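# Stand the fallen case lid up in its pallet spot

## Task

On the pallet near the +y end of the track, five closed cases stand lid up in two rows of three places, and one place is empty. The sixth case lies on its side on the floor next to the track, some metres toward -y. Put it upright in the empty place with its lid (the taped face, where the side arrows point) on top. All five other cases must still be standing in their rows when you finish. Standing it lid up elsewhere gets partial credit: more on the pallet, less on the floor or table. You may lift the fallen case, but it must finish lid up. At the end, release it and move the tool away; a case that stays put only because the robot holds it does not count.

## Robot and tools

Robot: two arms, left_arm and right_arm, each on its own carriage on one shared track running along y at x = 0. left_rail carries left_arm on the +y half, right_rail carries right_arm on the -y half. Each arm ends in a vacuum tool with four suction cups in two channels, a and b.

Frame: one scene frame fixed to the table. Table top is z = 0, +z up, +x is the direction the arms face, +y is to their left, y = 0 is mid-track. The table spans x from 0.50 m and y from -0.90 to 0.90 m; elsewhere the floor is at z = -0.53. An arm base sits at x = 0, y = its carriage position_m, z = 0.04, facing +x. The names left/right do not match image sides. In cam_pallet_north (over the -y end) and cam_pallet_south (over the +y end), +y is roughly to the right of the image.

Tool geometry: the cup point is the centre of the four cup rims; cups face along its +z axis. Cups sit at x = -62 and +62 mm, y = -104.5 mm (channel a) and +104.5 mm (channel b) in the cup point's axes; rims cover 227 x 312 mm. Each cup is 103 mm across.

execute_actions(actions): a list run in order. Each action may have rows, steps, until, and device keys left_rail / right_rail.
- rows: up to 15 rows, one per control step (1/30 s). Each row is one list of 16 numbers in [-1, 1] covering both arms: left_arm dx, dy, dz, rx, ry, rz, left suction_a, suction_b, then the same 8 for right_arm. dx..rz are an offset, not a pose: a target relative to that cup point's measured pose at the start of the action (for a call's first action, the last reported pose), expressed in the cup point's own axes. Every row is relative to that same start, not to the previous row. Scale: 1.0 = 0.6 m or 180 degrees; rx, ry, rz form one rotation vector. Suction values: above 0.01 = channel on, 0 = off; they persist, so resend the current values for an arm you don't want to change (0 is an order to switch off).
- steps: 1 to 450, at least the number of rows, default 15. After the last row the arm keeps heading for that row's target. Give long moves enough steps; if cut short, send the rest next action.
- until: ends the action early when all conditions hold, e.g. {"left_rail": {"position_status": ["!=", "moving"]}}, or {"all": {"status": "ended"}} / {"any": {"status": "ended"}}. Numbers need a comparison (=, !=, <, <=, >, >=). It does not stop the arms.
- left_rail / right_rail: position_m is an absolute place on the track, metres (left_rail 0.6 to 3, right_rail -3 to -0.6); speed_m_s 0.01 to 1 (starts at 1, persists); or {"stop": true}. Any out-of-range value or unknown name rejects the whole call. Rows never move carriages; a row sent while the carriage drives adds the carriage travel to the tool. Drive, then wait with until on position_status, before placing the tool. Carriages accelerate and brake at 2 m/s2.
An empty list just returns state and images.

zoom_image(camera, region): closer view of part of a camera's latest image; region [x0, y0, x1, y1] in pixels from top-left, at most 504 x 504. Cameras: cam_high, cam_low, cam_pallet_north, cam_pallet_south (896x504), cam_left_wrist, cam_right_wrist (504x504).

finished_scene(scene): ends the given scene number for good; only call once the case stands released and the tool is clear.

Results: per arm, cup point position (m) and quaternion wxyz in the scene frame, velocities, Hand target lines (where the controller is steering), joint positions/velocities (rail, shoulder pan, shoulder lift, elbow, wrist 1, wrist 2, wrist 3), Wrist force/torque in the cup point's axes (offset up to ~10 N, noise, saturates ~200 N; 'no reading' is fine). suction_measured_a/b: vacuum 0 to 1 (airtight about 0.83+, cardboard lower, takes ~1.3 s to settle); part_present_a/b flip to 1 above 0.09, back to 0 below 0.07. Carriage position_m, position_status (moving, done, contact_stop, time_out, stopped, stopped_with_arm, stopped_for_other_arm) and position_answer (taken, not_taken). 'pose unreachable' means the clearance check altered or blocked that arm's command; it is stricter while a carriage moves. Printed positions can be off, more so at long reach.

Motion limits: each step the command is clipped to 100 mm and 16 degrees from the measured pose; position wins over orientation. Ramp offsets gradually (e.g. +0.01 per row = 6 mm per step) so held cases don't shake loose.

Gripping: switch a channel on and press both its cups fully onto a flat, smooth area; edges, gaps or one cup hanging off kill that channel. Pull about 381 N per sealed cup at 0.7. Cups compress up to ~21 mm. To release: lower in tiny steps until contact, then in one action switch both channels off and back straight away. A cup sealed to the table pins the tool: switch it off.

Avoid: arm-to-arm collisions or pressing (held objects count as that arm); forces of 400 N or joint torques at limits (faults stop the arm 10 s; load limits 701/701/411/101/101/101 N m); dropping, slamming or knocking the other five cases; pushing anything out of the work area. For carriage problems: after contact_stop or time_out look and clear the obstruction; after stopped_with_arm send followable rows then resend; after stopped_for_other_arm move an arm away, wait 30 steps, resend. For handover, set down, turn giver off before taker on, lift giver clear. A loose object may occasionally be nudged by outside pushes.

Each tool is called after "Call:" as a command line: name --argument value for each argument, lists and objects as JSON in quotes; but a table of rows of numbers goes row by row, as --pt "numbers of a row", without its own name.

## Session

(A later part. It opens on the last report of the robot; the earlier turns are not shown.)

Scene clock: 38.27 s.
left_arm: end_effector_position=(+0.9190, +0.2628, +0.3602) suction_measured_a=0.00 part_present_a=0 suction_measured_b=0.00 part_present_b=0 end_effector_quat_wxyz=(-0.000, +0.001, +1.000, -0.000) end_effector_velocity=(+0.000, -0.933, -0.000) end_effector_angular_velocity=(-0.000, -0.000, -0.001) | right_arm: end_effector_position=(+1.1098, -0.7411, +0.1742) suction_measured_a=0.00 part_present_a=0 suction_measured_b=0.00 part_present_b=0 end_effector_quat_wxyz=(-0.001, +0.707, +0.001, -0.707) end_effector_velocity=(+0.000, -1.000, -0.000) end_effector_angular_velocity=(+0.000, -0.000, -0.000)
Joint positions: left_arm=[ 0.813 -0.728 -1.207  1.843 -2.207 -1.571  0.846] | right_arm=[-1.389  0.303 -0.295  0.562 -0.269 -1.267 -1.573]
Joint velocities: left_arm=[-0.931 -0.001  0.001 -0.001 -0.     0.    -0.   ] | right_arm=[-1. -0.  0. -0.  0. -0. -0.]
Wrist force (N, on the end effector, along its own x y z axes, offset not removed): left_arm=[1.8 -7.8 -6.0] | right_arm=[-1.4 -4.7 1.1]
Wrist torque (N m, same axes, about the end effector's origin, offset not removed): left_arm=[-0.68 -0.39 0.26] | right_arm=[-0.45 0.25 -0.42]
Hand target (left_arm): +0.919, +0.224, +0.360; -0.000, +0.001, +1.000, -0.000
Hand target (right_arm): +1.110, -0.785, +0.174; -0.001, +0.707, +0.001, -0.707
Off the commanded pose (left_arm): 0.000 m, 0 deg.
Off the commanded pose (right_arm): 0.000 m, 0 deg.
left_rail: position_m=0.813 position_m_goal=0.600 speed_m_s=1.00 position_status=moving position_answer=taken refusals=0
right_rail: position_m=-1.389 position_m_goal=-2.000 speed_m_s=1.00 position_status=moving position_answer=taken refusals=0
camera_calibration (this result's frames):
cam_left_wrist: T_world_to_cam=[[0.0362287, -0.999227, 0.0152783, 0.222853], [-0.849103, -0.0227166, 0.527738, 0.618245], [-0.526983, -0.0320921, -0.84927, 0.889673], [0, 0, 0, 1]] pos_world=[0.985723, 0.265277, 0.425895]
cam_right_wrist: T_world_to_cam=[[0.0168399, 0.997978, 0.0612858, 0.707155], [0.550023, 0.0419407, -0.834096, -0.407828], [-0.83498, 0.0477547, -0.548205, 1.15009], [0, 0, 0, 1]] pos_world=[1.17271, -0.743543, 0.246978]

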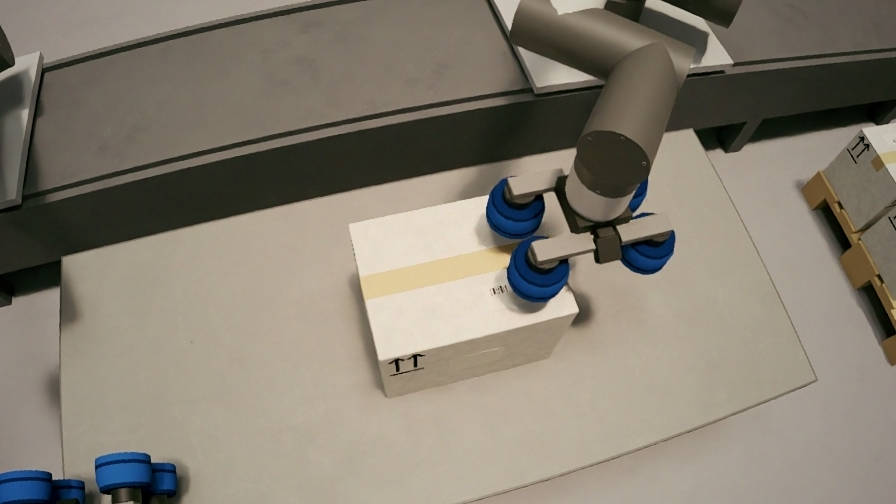

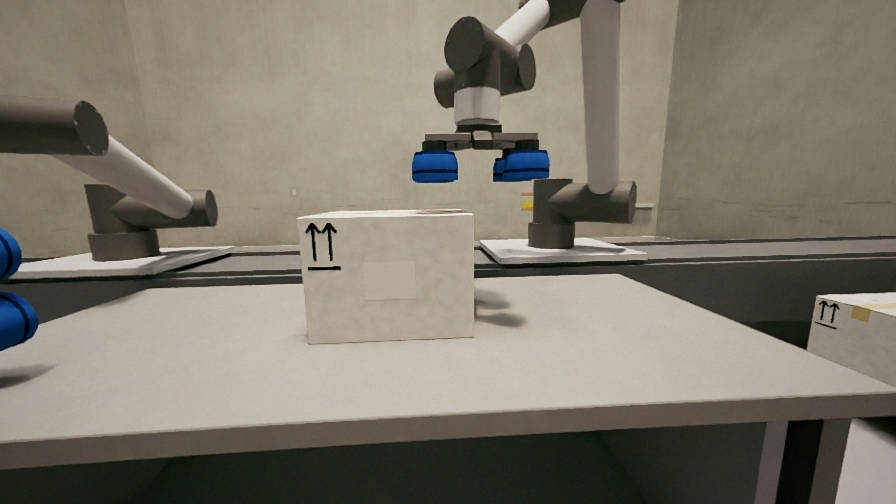

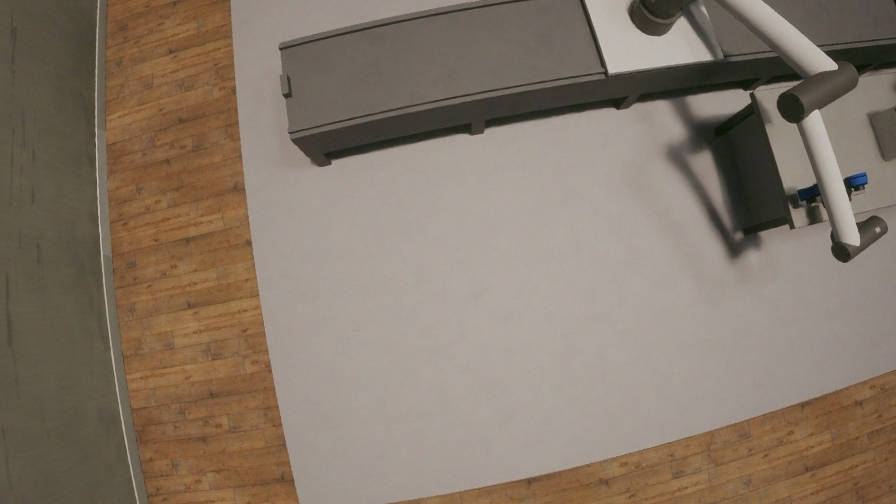

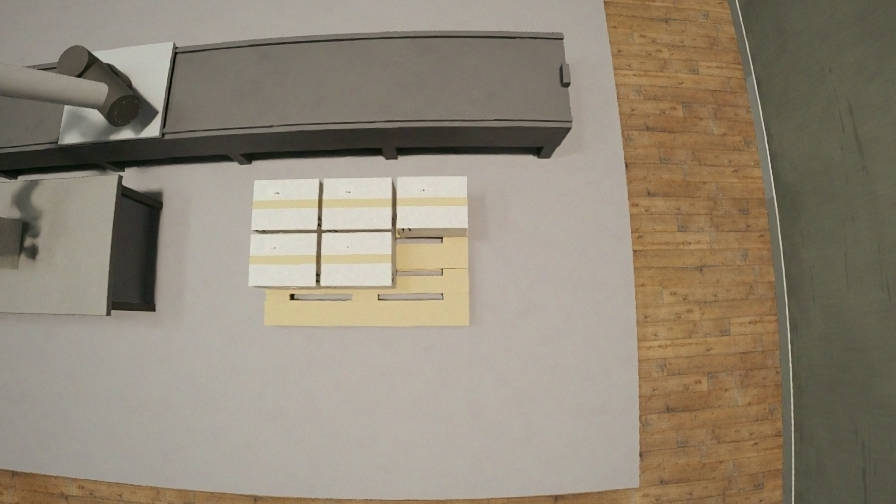

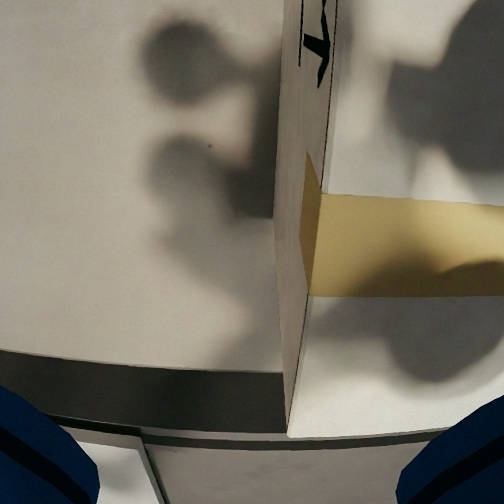

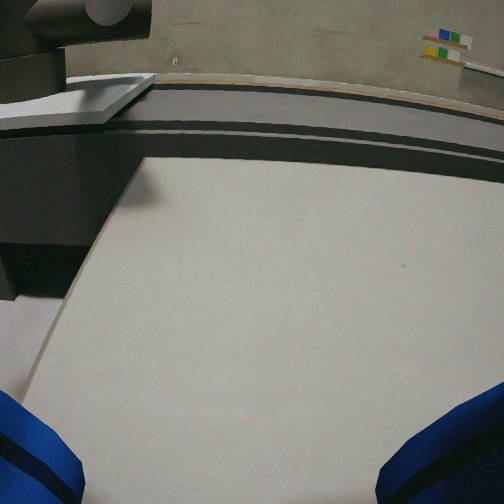

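Call:
execute_actions --actions '[]'

Scene clock: 38.83 s.
left_arm: end_effector_position=(+0.9191, +0.0503, +0.3602) suction_measured_a=0.00 part_present_a=0 suction_measured_b=0.00 part_present_b=0 end_effector_quat_wxyz=(-0.000, +0.001, +1.000, -0.000) end_effector_velocity=(+0.000, +0.000, +0.000) end_effector_angular_velocity=(-0.000, -0.000, +0.000) | right_arm: end_effector_position=(+1.1098, -1.2656, +0.1742) suction_measured_a=0.00 part_present_a=0 suction_measured_b=0.00 part_present_b=0 end_effector_quat_wxyz=(-0.001, +0.707, +0.001, -0.707) end_effector_velocity=(+0.000, -0.592, +0.000) end_effector_angular_velocity=(+0.000, -0.000, -0.000)
Joint positions: left_arm=[ 0.6   -0.728 -1.207  1.843 -2.207 -1.571  0.846] | right_arm=[-1.914  0.303 -0.295  0.562 -0.269 -1.267 -1.573]
Joint velocities: left_arm=[ 0.  0. -0.  0.  0.  0. -0.] | right_arm=[-0.592 -0.    -0.     0.    -0.     0.    -0.   ]
Wrist force (N, on the end effector, along its own x y z axes, offset not removed): left_arm=[-2.4 -5.6 -9.0] | right_arm=[-0.7 1.5 3.4]
Wrist torque (N m, same axes, about the end effector's origin, offset not removed): left_arm=[-0.67 0.56 0.03] | right_arm=[0.27 0.21 -0.35]
Hand target (left_arm): +0.919, +0.050, +0.360; -0.000, +0.001, +1.000, -0.000
Hand target (right_arm): +1.110, -1.290, +0.174; -0.001, +0.707, +0.001, -0.707
Off the commanded pose (left_arm): 0.000 m, 0 deg.
Off the commanded pose (right_arm): 0.000 m, 0 deg.
left_rail: position_m=0.600 position_m_goal=0.600 speed_m_s=1.00 position_status=done position_answer=taken refusals=0
right_rail: position_m=-1.914 position_m_goal=-2.000 speed_m_s=1.00 position_status=moving position_answer=taken refusals=0
camera_calibration (this result's frames):
cam_left_wrist: T_world_to_cam=[[0.0363062, -0.999223, 0.015309, 0.0104068], [-0.849119, -0.0227672, 0.527711, 0.613489], [-0.526952, -0.0321583, -0.849286, 0.882894], [0, 0, 0, 1]] pos_world=[0.985791, 0.0527586, 0.425925]
cam_right_wrist: T_world_to_cam=[[0.0168847, 0.997978, 0.0612802, 1.23054], [0.55001, 0.0419122, -0.834106, -0.385863], [-0.834988, 0.0477883, -0.54819, 1.17521], [0, 0, 0, 1]] pos_world=[1.17273, -1.26804, 0.246978]

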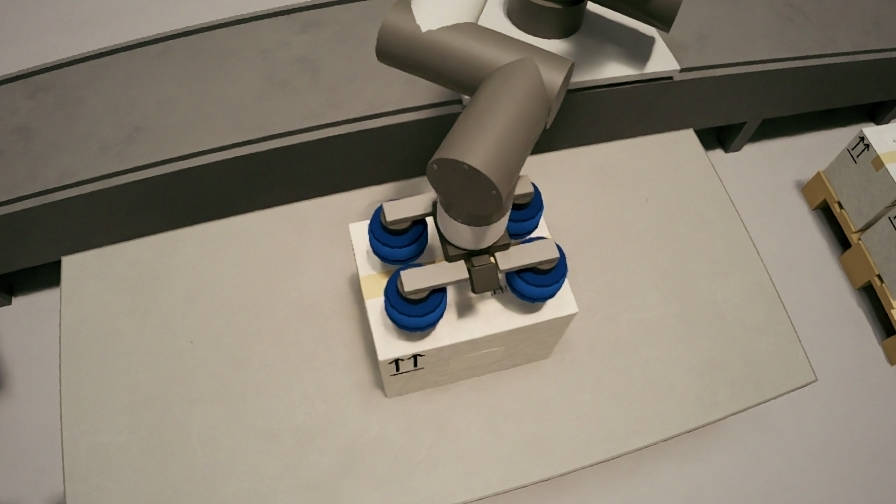

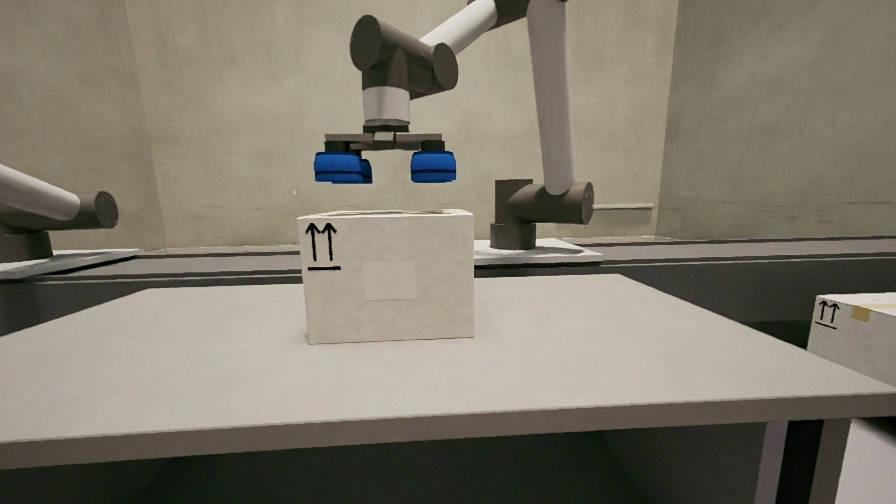

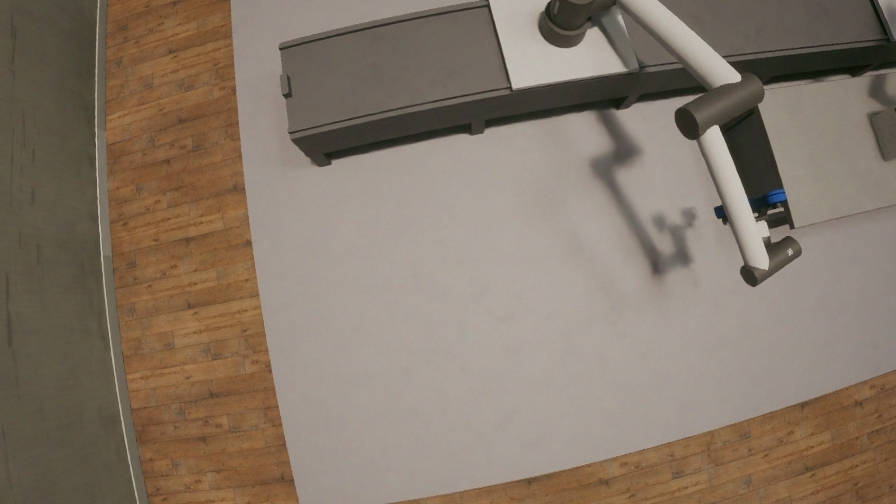

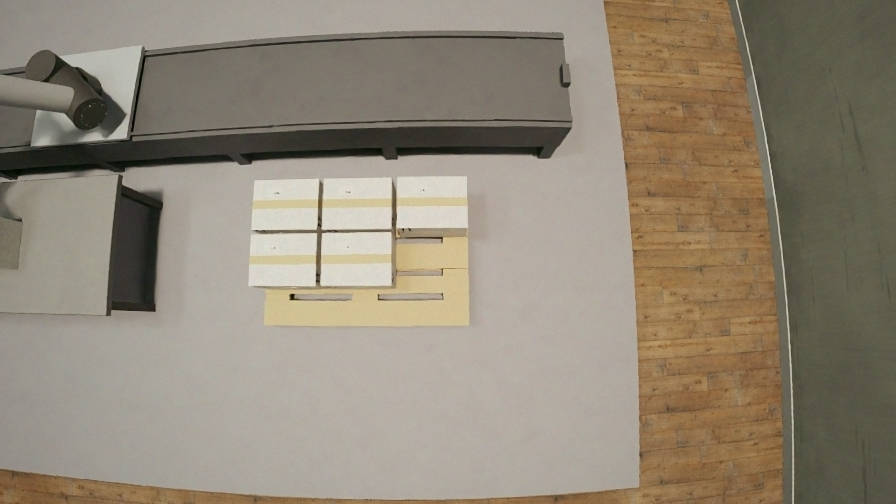

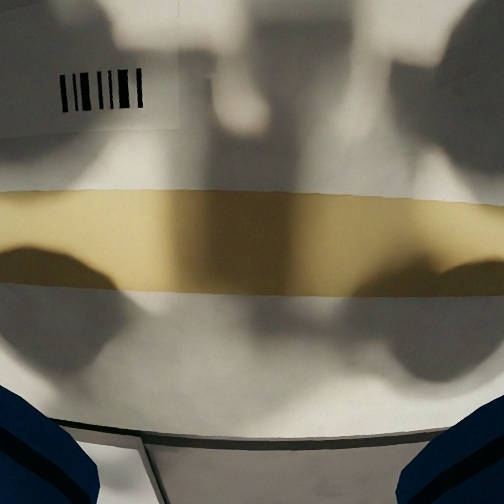

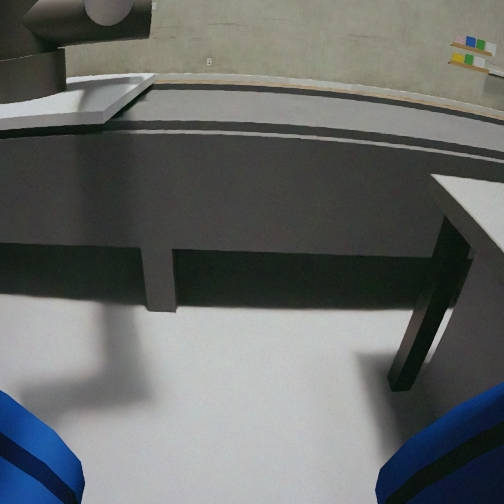

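Call:
zoom_image --camera "cam_low" --region '[280, 120, 500, 240]'

Region (280, 120, 500, 240) of cam_low's 896x504 image, scaled by 2.291, with more detail than that image has; it fills the top 275 rows of this view, and the rest is white.

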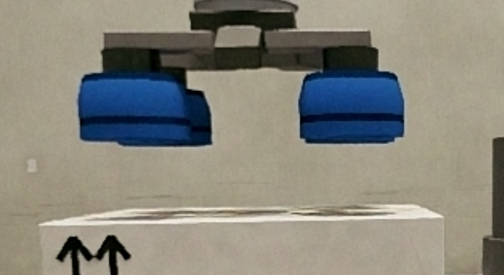

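Call:
execute_actions --actions '[{"rows": [ [0.0020,0.0002,0.0042,0,0,0,1,1, 0,0,0,0,0,0,0,0], [0.0073,0.0007,0.0156,0,0,0,1,1, 0,0,0,0,0,0,0,0], [0.0145,0.0013,0.0324,0,0,0,1,1, 0,0,0,0,0,0,0,0], [0.0222,0.0020,0.0528,0,0,0,1,1, 0,0,0,0,0,0,0,0], [0.0294,0.0026,0.0750,0,0,0,1,1, 0,0,0,0,0,0,0,0], [0.0347,0.0031,0.0972,0,0,0,1,1, 0,0,0,0,0,0,0,0], [0.0367,0.0033,0.1176,0,0,0,1,1, 0,0,0,0,0,0,0,0], [0.0367,0.0033,0.1344,0,0,0,1,1, 0,0,0,0,0,0,0,0], [0.0367,0.0033,0.1458,0,0,0,1,1, 0,0,0,0,0,0,0,0], [0.0367,0.0033,0.1500,0,0,0,1,1, 0,0,0,0,0,0,0,0] ], "steps": 10}]'

Scene clock: 40.43 s.
left_arm: end_effector_position=(+0.9020, +0.0526, +0.3073) suction_measured_a=0.00 part_present_a=0 suction_measured_b=0.00 part_present_b=0 end_effector_quat_wxyz=(-0.002, +0.001, +1.000, +0.001) end_effector_velocity=(-0.050, +0.007, -0.262) end_effector_angular_velocity=(+0.004, +0.005, -0.000) | right_arm: end_effector_position=(+1.1098, -1.3521, +0.1742) suction_measured_a=0.00 part_present_a=0 suction_measured_b=0.00 part_present_b=0 end_effector_quat_wxyz=(-0.001, +0.707, +0.001, -0.707) end_effector_velocity=(+0.000, -0.000, +0.000) end_effector_angular_velocity=(+0.000, -0.000, -0.000)
Joint positions: left_arm=[ 0.6   -0.737 -1.181  1.896 -2.282 -1.572  0.836] | right_arm=[-2.     0.303 -0.295  0.562 -0.269 -1.267 -1.573]
Joint velocities: left_arm=[ 0.    -0.027  0.168  0.207 -0.369 -0.001 -0.026] | right_arm=[ 0. -0. -0.  0.  0.  0. -0.]
Wrist force (N, on the end effector, along its own x y z axes, offset not removed): left_arm=[0.6 -5.2 -5.8] | right_arm=[-1.3 -4.6 1.9]
Wrist torque (N m, same axes, about the end effector's origin, offset not removed): left_arm=[-0.75 -0.22 -0.10] | right_arm=[-0.45 0.18 -0.44]
Hand target (left_arm): +0.896, +0.053, +0.272; -0.001, +0.001, +1.000, +0.001
Hand target (right_arm): +1.110, -1.352, +0.174; -0.001, +0.707, +0.001, -0.707
Off the commanded pose (left_arm): 0.037 m, 0 deg.
Off the commanded pose (right_arm): 0.000 m, 0 deg.
left_rail: position_m=0.600 position_m_goal=0.600 speed_m_s=1.00 position_status=done position_answer=taken refusals=0
right_rail: position_m=-2.000 position_m_goal=-2.000 speed_m_s=1.00 position_status=done position_answer=taken refusals=0
camera_calibration (this result's frames):
cam_left_wrist: T_world_to_cam=[[0.0362233, -0.999256, 0.0132601, 0.0148394], [-0.847924, -0.0237099, 0.529588, 0.625322], [-0.528879, -0.0304269, -0.848152, 0.83033], [0, 0, 0, 1]] pos_world=[0.968832, 0.0549191, 0.372886]
cam_right_wrist: T_world_to_cam=[[0.0168715, 0.997978, 0.0612799, 1.31686], [0.550008, 0.0419193, -0.834107, -0.382224], [-0.834989, 0.047777, -0.548189, 1.17932], [0, 0, 0, 1]] pos_world=[1.17273, -1.35452, 0.246976]

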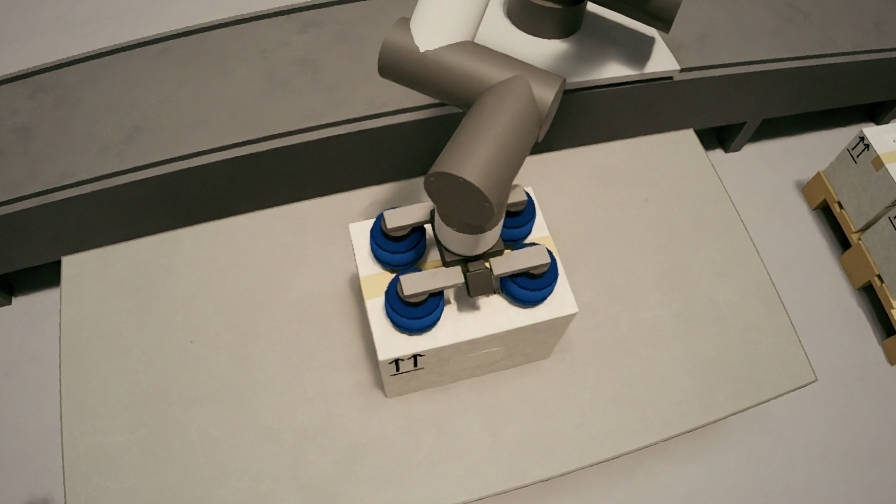

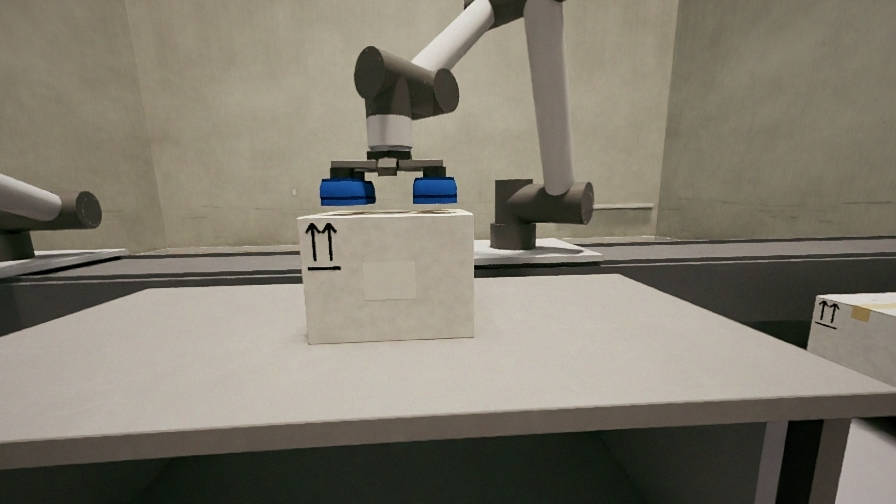

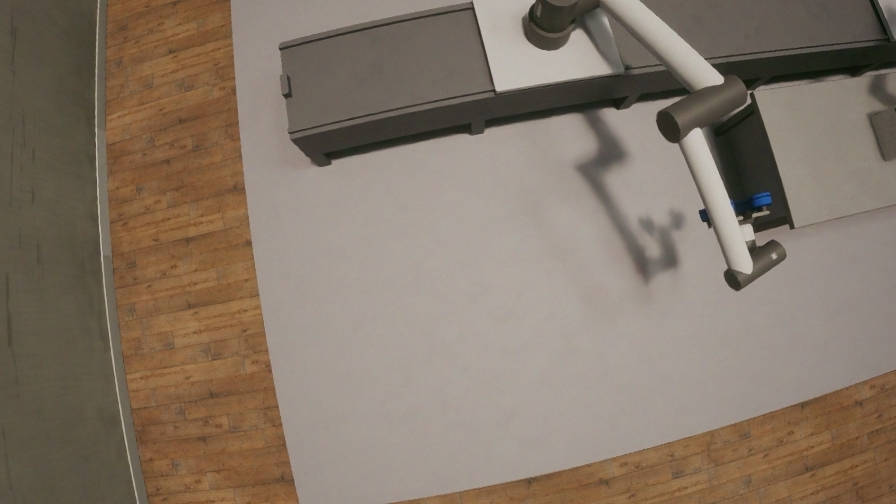

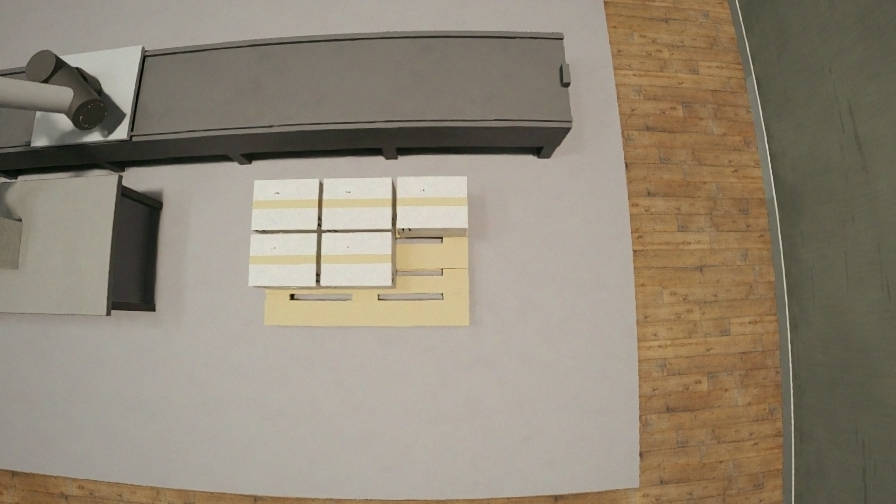

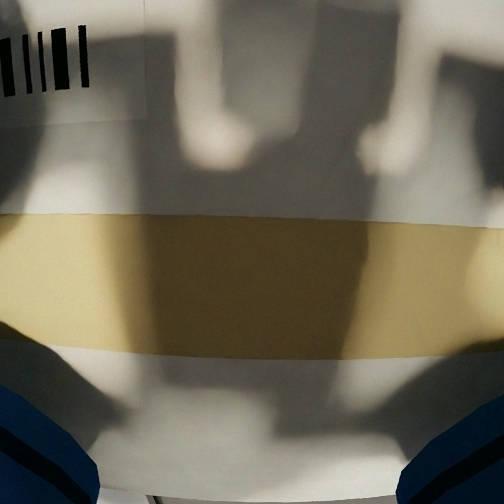

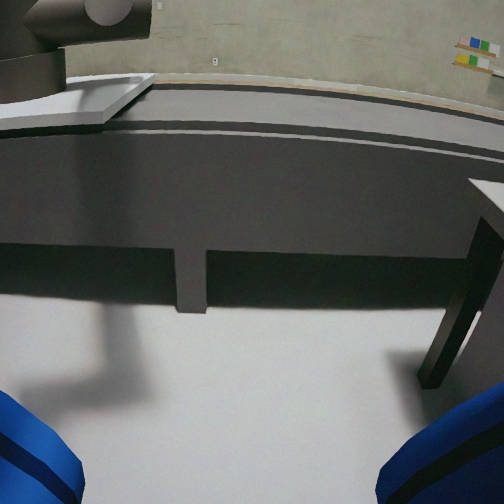

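Call:
execute_actions --actions '[]'

Scene clock: 41.03 s.
left_arm: end_effector_position=(+0.8960, +0.0534, +0.2721) suction_measured_a=0.83 part_present_a=1 suction_measured_b=0.83 part_present_b=1 end_effector_quat_wxyz=(-0.001, +0.001, +1.000, +0.001) end_effector_velocity=(-0.001, +0.000, -0.003) end_effector_angular_velocity=(+0.001, +0.000, -0.000) | right_arm: end_effector_position=(+1.1098, -1.3521, +0.1742) suction_measured_a=0.00 part_present_a=0 suction_measured_b=0.00 part_present_b=0 end_effector_quat_wxyz=(-0.001, +0.707, +0.001, -0.707) end_effector_velocity=(+0.000, -0.000, -0.000) end_effector_angular_velocity=(-0.000, +0.000, -0.000)
Joint positions: left_arm=[ 0.6   -0.74  -1.158  1.923 -2.334 -1.572  0.833] | right_arm=[-2.     0.303 -0.295  0.562 -0.269 -1.267 -1.573]
Joint velocities: left_arm=[ 0.    -0.     0.002  0.002 -0.003  0.    -0.   ] | right_arm=[ 0. -0.  0. -0.  0. -0.  0.]
Wrist force (N, on the end effector, along its own x y z axes, offset not removed): left_arm=[0.2 -7.3 -49.4] | right_arm=[-1.0 -1.7 0.5]
Wrist torque (N m, same axes, about the end effector's origin, offset not removed): left_arm=[-3.41 -0.38 0.01] | right_arm=[0.04 0.20 -0.30]
Hand target (left_arm): +0.896, +0.053, +0.272; -0.001, +0.001, +1.000, +0.001
Hand target (right_arm): +1.110, -1.352, +0.174; -0.001, +0.707, +0.001, -0.707
Off the commanded pose (left_arm): 0.002 m, 0 deg.
Off the commanded pose (right_arm): 0.000 m, 0 deg.
left_rail: position_m=0.600 position_m_goal=0.600 speed_m_s=1.00 position_status=done position_answer=taken refusals=0
right_rail: position_m=-2.000 position_m_goal=-2.000 speed_m_s=1.00 position_status=done position_answer=taken refusals=0
camera_calibration (this result's frames):
cam_left_wrist: T_world_to_cam=[[0.0362462, -0.999245, 0.0140101, 0.0161032], [-0.848285, -0.0233531, 0.529024, 0.639348], [-0.528298, -0.0310597, -0.848491, 0.796937], [0, 0, 0, 1]] pos_world=[0.962785, 0.0557744, 0.337738]
cam_right_wrist: T_world_to_cam=[[0.0168842, 0.997978, 0.0612799, 1.31686], [0.550009, 0.0419123, -0.834107, -0.382238], [-0.834988, 0.0477877, -0.548189, 1.17934], [0, 0, 0, 1]] pos_world=[1.17273, -1.35454, 0.246976]

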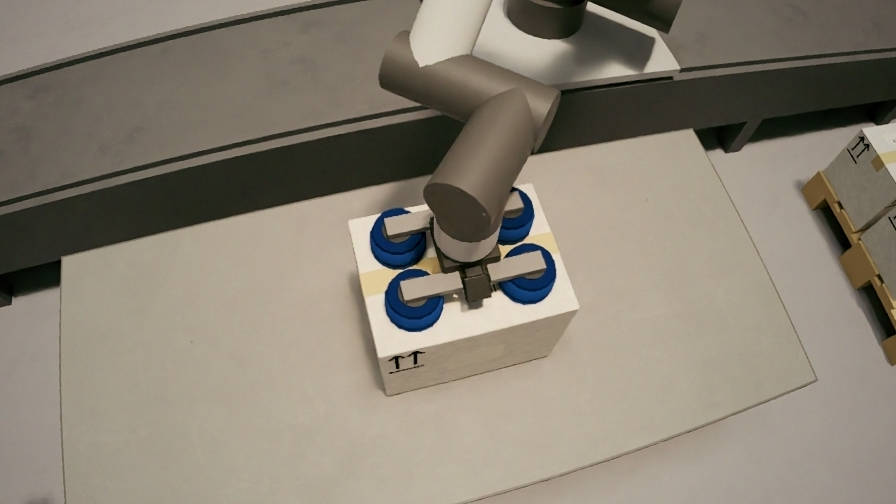

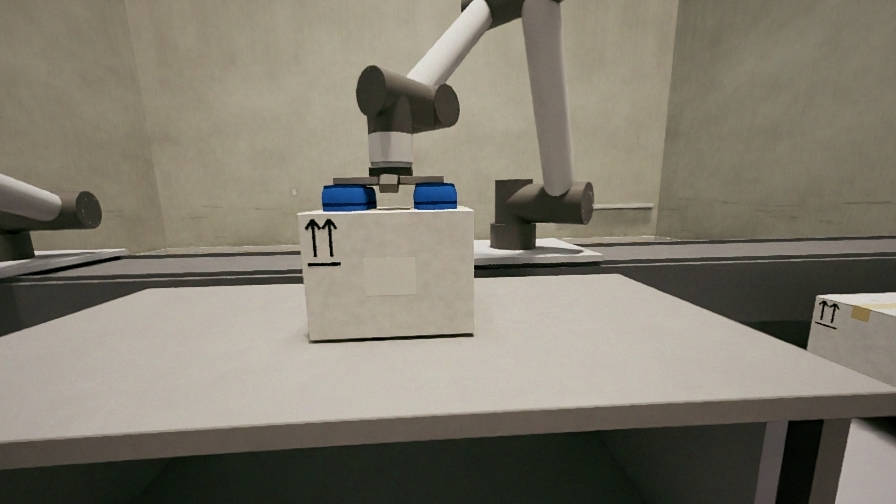

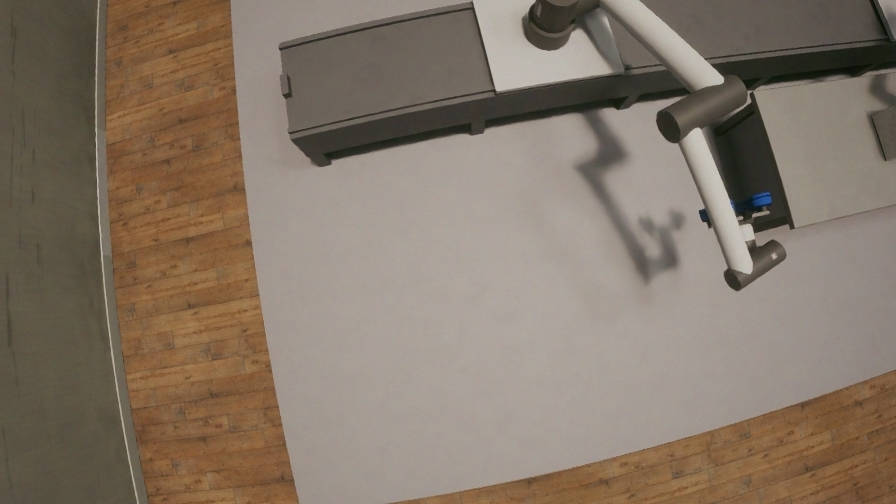

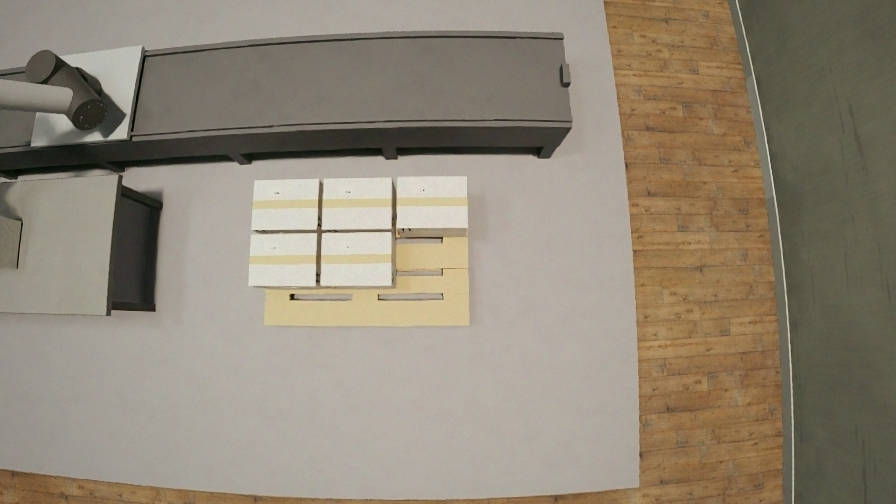

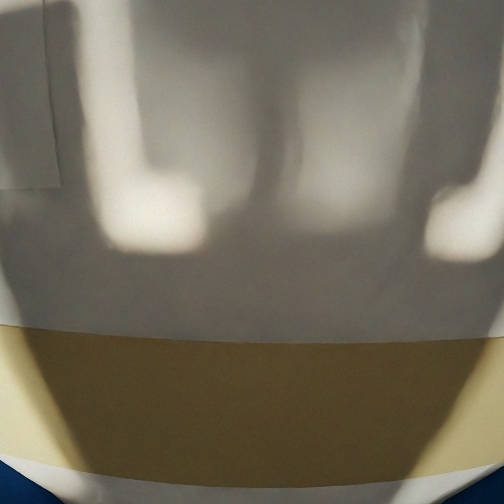

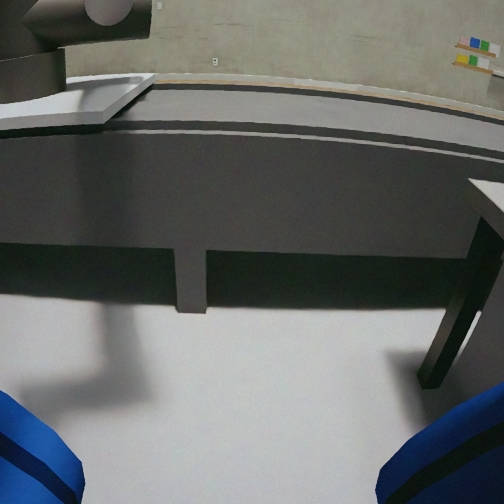

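Call:
execute_actions --actions '[{"left_rail": {"position_m": 3.0}, "rows": [ [-0.0022,0.0045,-0.0023,0,0,0,1,1, 0,0,0,0,0,0,0,0], [-0.0074,0.0150,-0.0083,0,0,0,1,1, 0,0,0,0,0,0,0,0], [-0.0147,0.0299,-0.0164,0,0,0,1,1, 0,0,0,0,0,0,0,0], [-0.0251,0.0510,-0.0253,0,0,0,1,1, 0,0,0,0,0,0,0,0], [-0.0369,0.0749,-0.0334,0,0,0,1,1, 0,0,0,0,0,0,0,0], [-0.0515,0.1046,-0.0394,0,0,0,1,1, 0,0,0,0,0,0,0,0], [-0.0678,0.1378,-0.0417,0,0,0,1,1, 0,0,0,0,0,0,0,0], [-0.0855,0.1737,-0.0417,0,0,0,1,1, 0,0,0,0,0,0,0,0], [-0.1032,0.2096,-0.0417,0,0,0,1,1, 0,0,0,0,0,0,0,0], [-0.1216,0.2470,-0.0417,0,0,0,1,1, 0,0,0,0,0,0,0,0], [-0.1398,0.2841,-0.0417,0,0,0,1,1, 0,0,0,0,0,0,0,0], [-0.1583,0.3215,-0.0417,0,0,0,1,1, 0,0,0,0,0,0,0,0], [-0.1767,0.3590,-0.0417,0,0,0,1,1, 0,0,0,0,0,0,0,0], [-0.1900,0.3860,-0.0417,0,0,0,1,1, 0,0,0,0,0,0,0,0] ], "steps": 17}]'

Scene clock: 42.83 s.
left_arm: end_effector_position=(+0.9758, +0.5106, +0.2954) suction_measured_a=0.85 part_present_a=1 suction_measured_b=0.85 part_present_b=1 end_effector_quat_wxyz=(-0.001, -0.000, +1.000, +0.001) end_effector_velocity=(+0.210, +1.447, +0.013) end_effector_angular_velocity=(+0.006, -0.002, +0.010) | right_arm: end_effector_position=(+1.1098, -1.3521, +0.1742) suction_measured_a=0.00 part_present_a=0 suction_measured_b=0.00 part_present_b=0 end_effector_quat_wxyz=(-0.001, +0.707, +0.001, -0.707) end_effector_velocity=(-0.000, -0.000, -0.000) end_effector_angular_velocity=(-0.000, +0.000, -0.000)
Joint positions: left_arm=[ 0.889 -0.563 -1.18   1.916 -2.305 -1.57   1.007] | right_arm=[-2.     0.303 -0.295  0.562 -0.269 -1.267 -1.573]
Joint velocities: left_arm=[ 1.007  0.469  0.023 -0.062  0.039  0.007  0.459] | right_arm=[ 0. -0.  0.  0.  0.  0.  0.]
Wrist force (N, on the end effector, along its own x y z axes, offset not removed): left_arm=[4.6 -10.8 -57.2] | right_arm=[-0.6 -4.7 1.8]
Wrist torque (N m, same axes, about the end effector's origin, offset not removed): left_arm=[-3.86 -1.00 0.07] | right_arm=[-0.34 0.11 -0.35]
Hand target (left_arm): +1.005, +0.617, +0.297; -0.001, -0.000, +1.000, +0.001
Hand target (right_arm): +1.110, -1.352, +0.174; -0.001, +0.707, +0.001, -0.707
Off the commanded pose (left_arm): 0.072 m, 0 deg.
Off the commanded pose (right_arm): 0.000 m, 0 deg.
left_rail: position_m=0.889 position_m_goal=3.000 speed_m_s=1.00 position_status=moving position_answer=taken refusals=0
right_rail: position_m=-2.000 position_m_goal=-2.000 speed_m_s=1.00 position_status=done position_answer=taken refusals=0
camera_calibration (this result's frames):
cam_left_wrist: T_world_to_cam=[[0.0391362, -0.999151, 0.0128861, 0.467181], [-0.848885, -0.0264418, 0.527916, 0.707935], [-0.527127, -0.0315994, -0.849199, 0.872407], [0, 0, 0, 1]] pos_world=[1.04254, 0.51307, 0.361097]
cam_right_wrist: T_world_to_cam=[[0.0168847, 0.997978, 0.0612798, 1.31686], [0.550009, 0.0419119, -0.834107, -0.382238], [-0.834988, 0.0477881, -0.548189, 1.17934], [0, 0, 0, 1]] pos_world=[1.17273, -1.35454, 0.246976]

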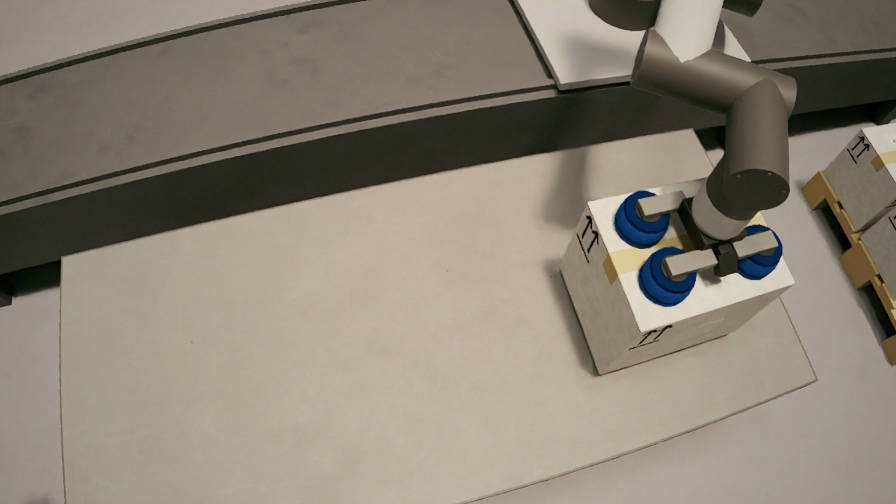

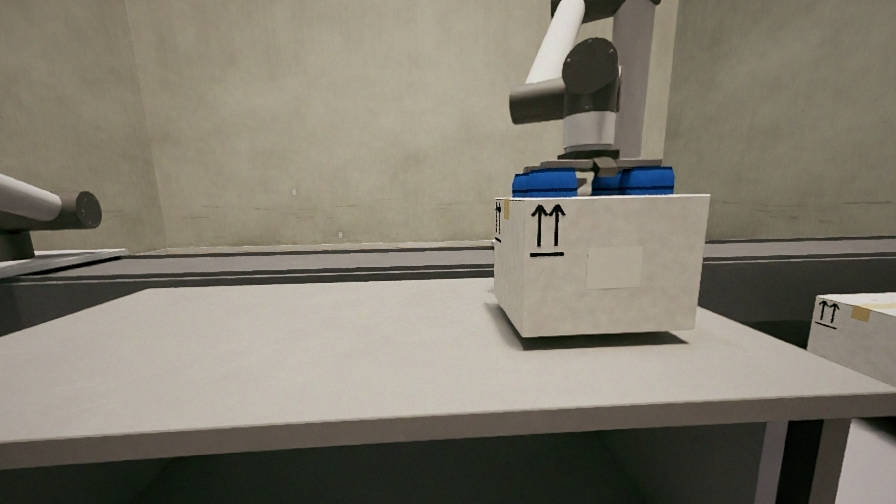

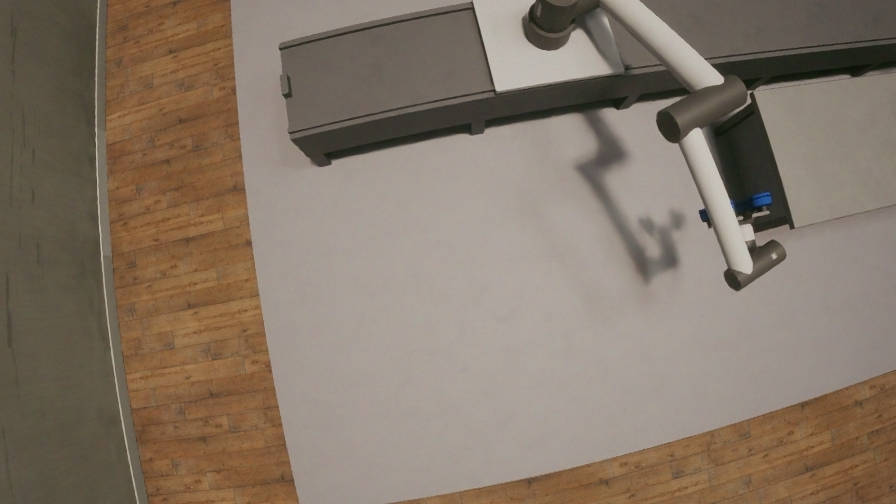

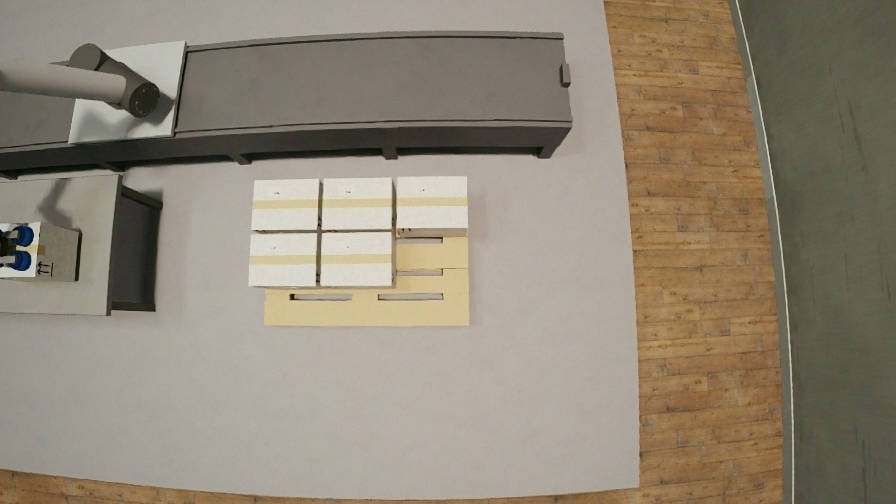

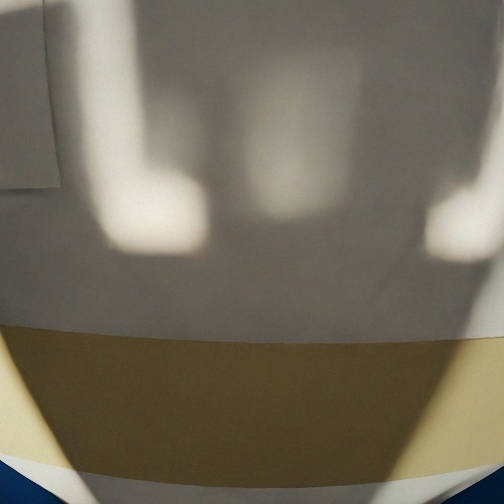

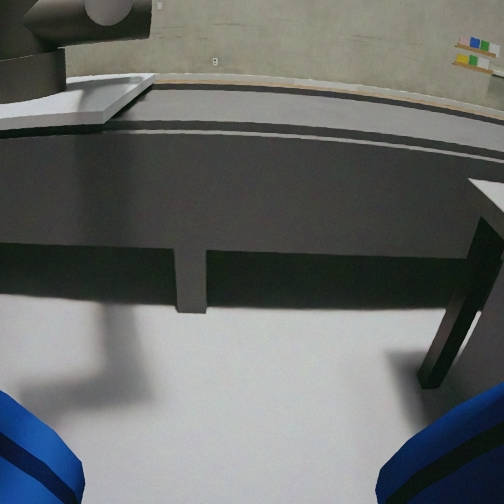

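Call:
zoom_image --camera "cam_pallet_south" --region '[310, 165, 490, 335]'

Region (310, 165, 490, 335) of cam_pallet_south's 896x504 image, scaled by 2.800, with more detail than that image has.

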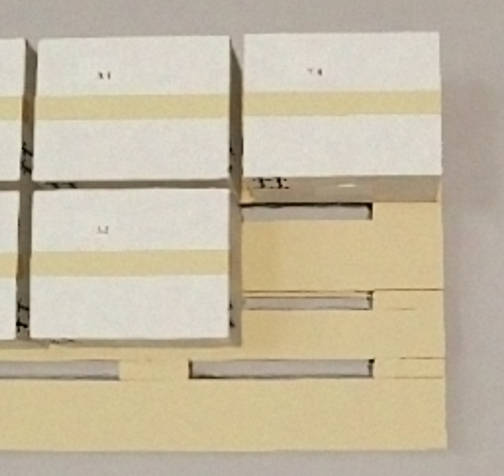

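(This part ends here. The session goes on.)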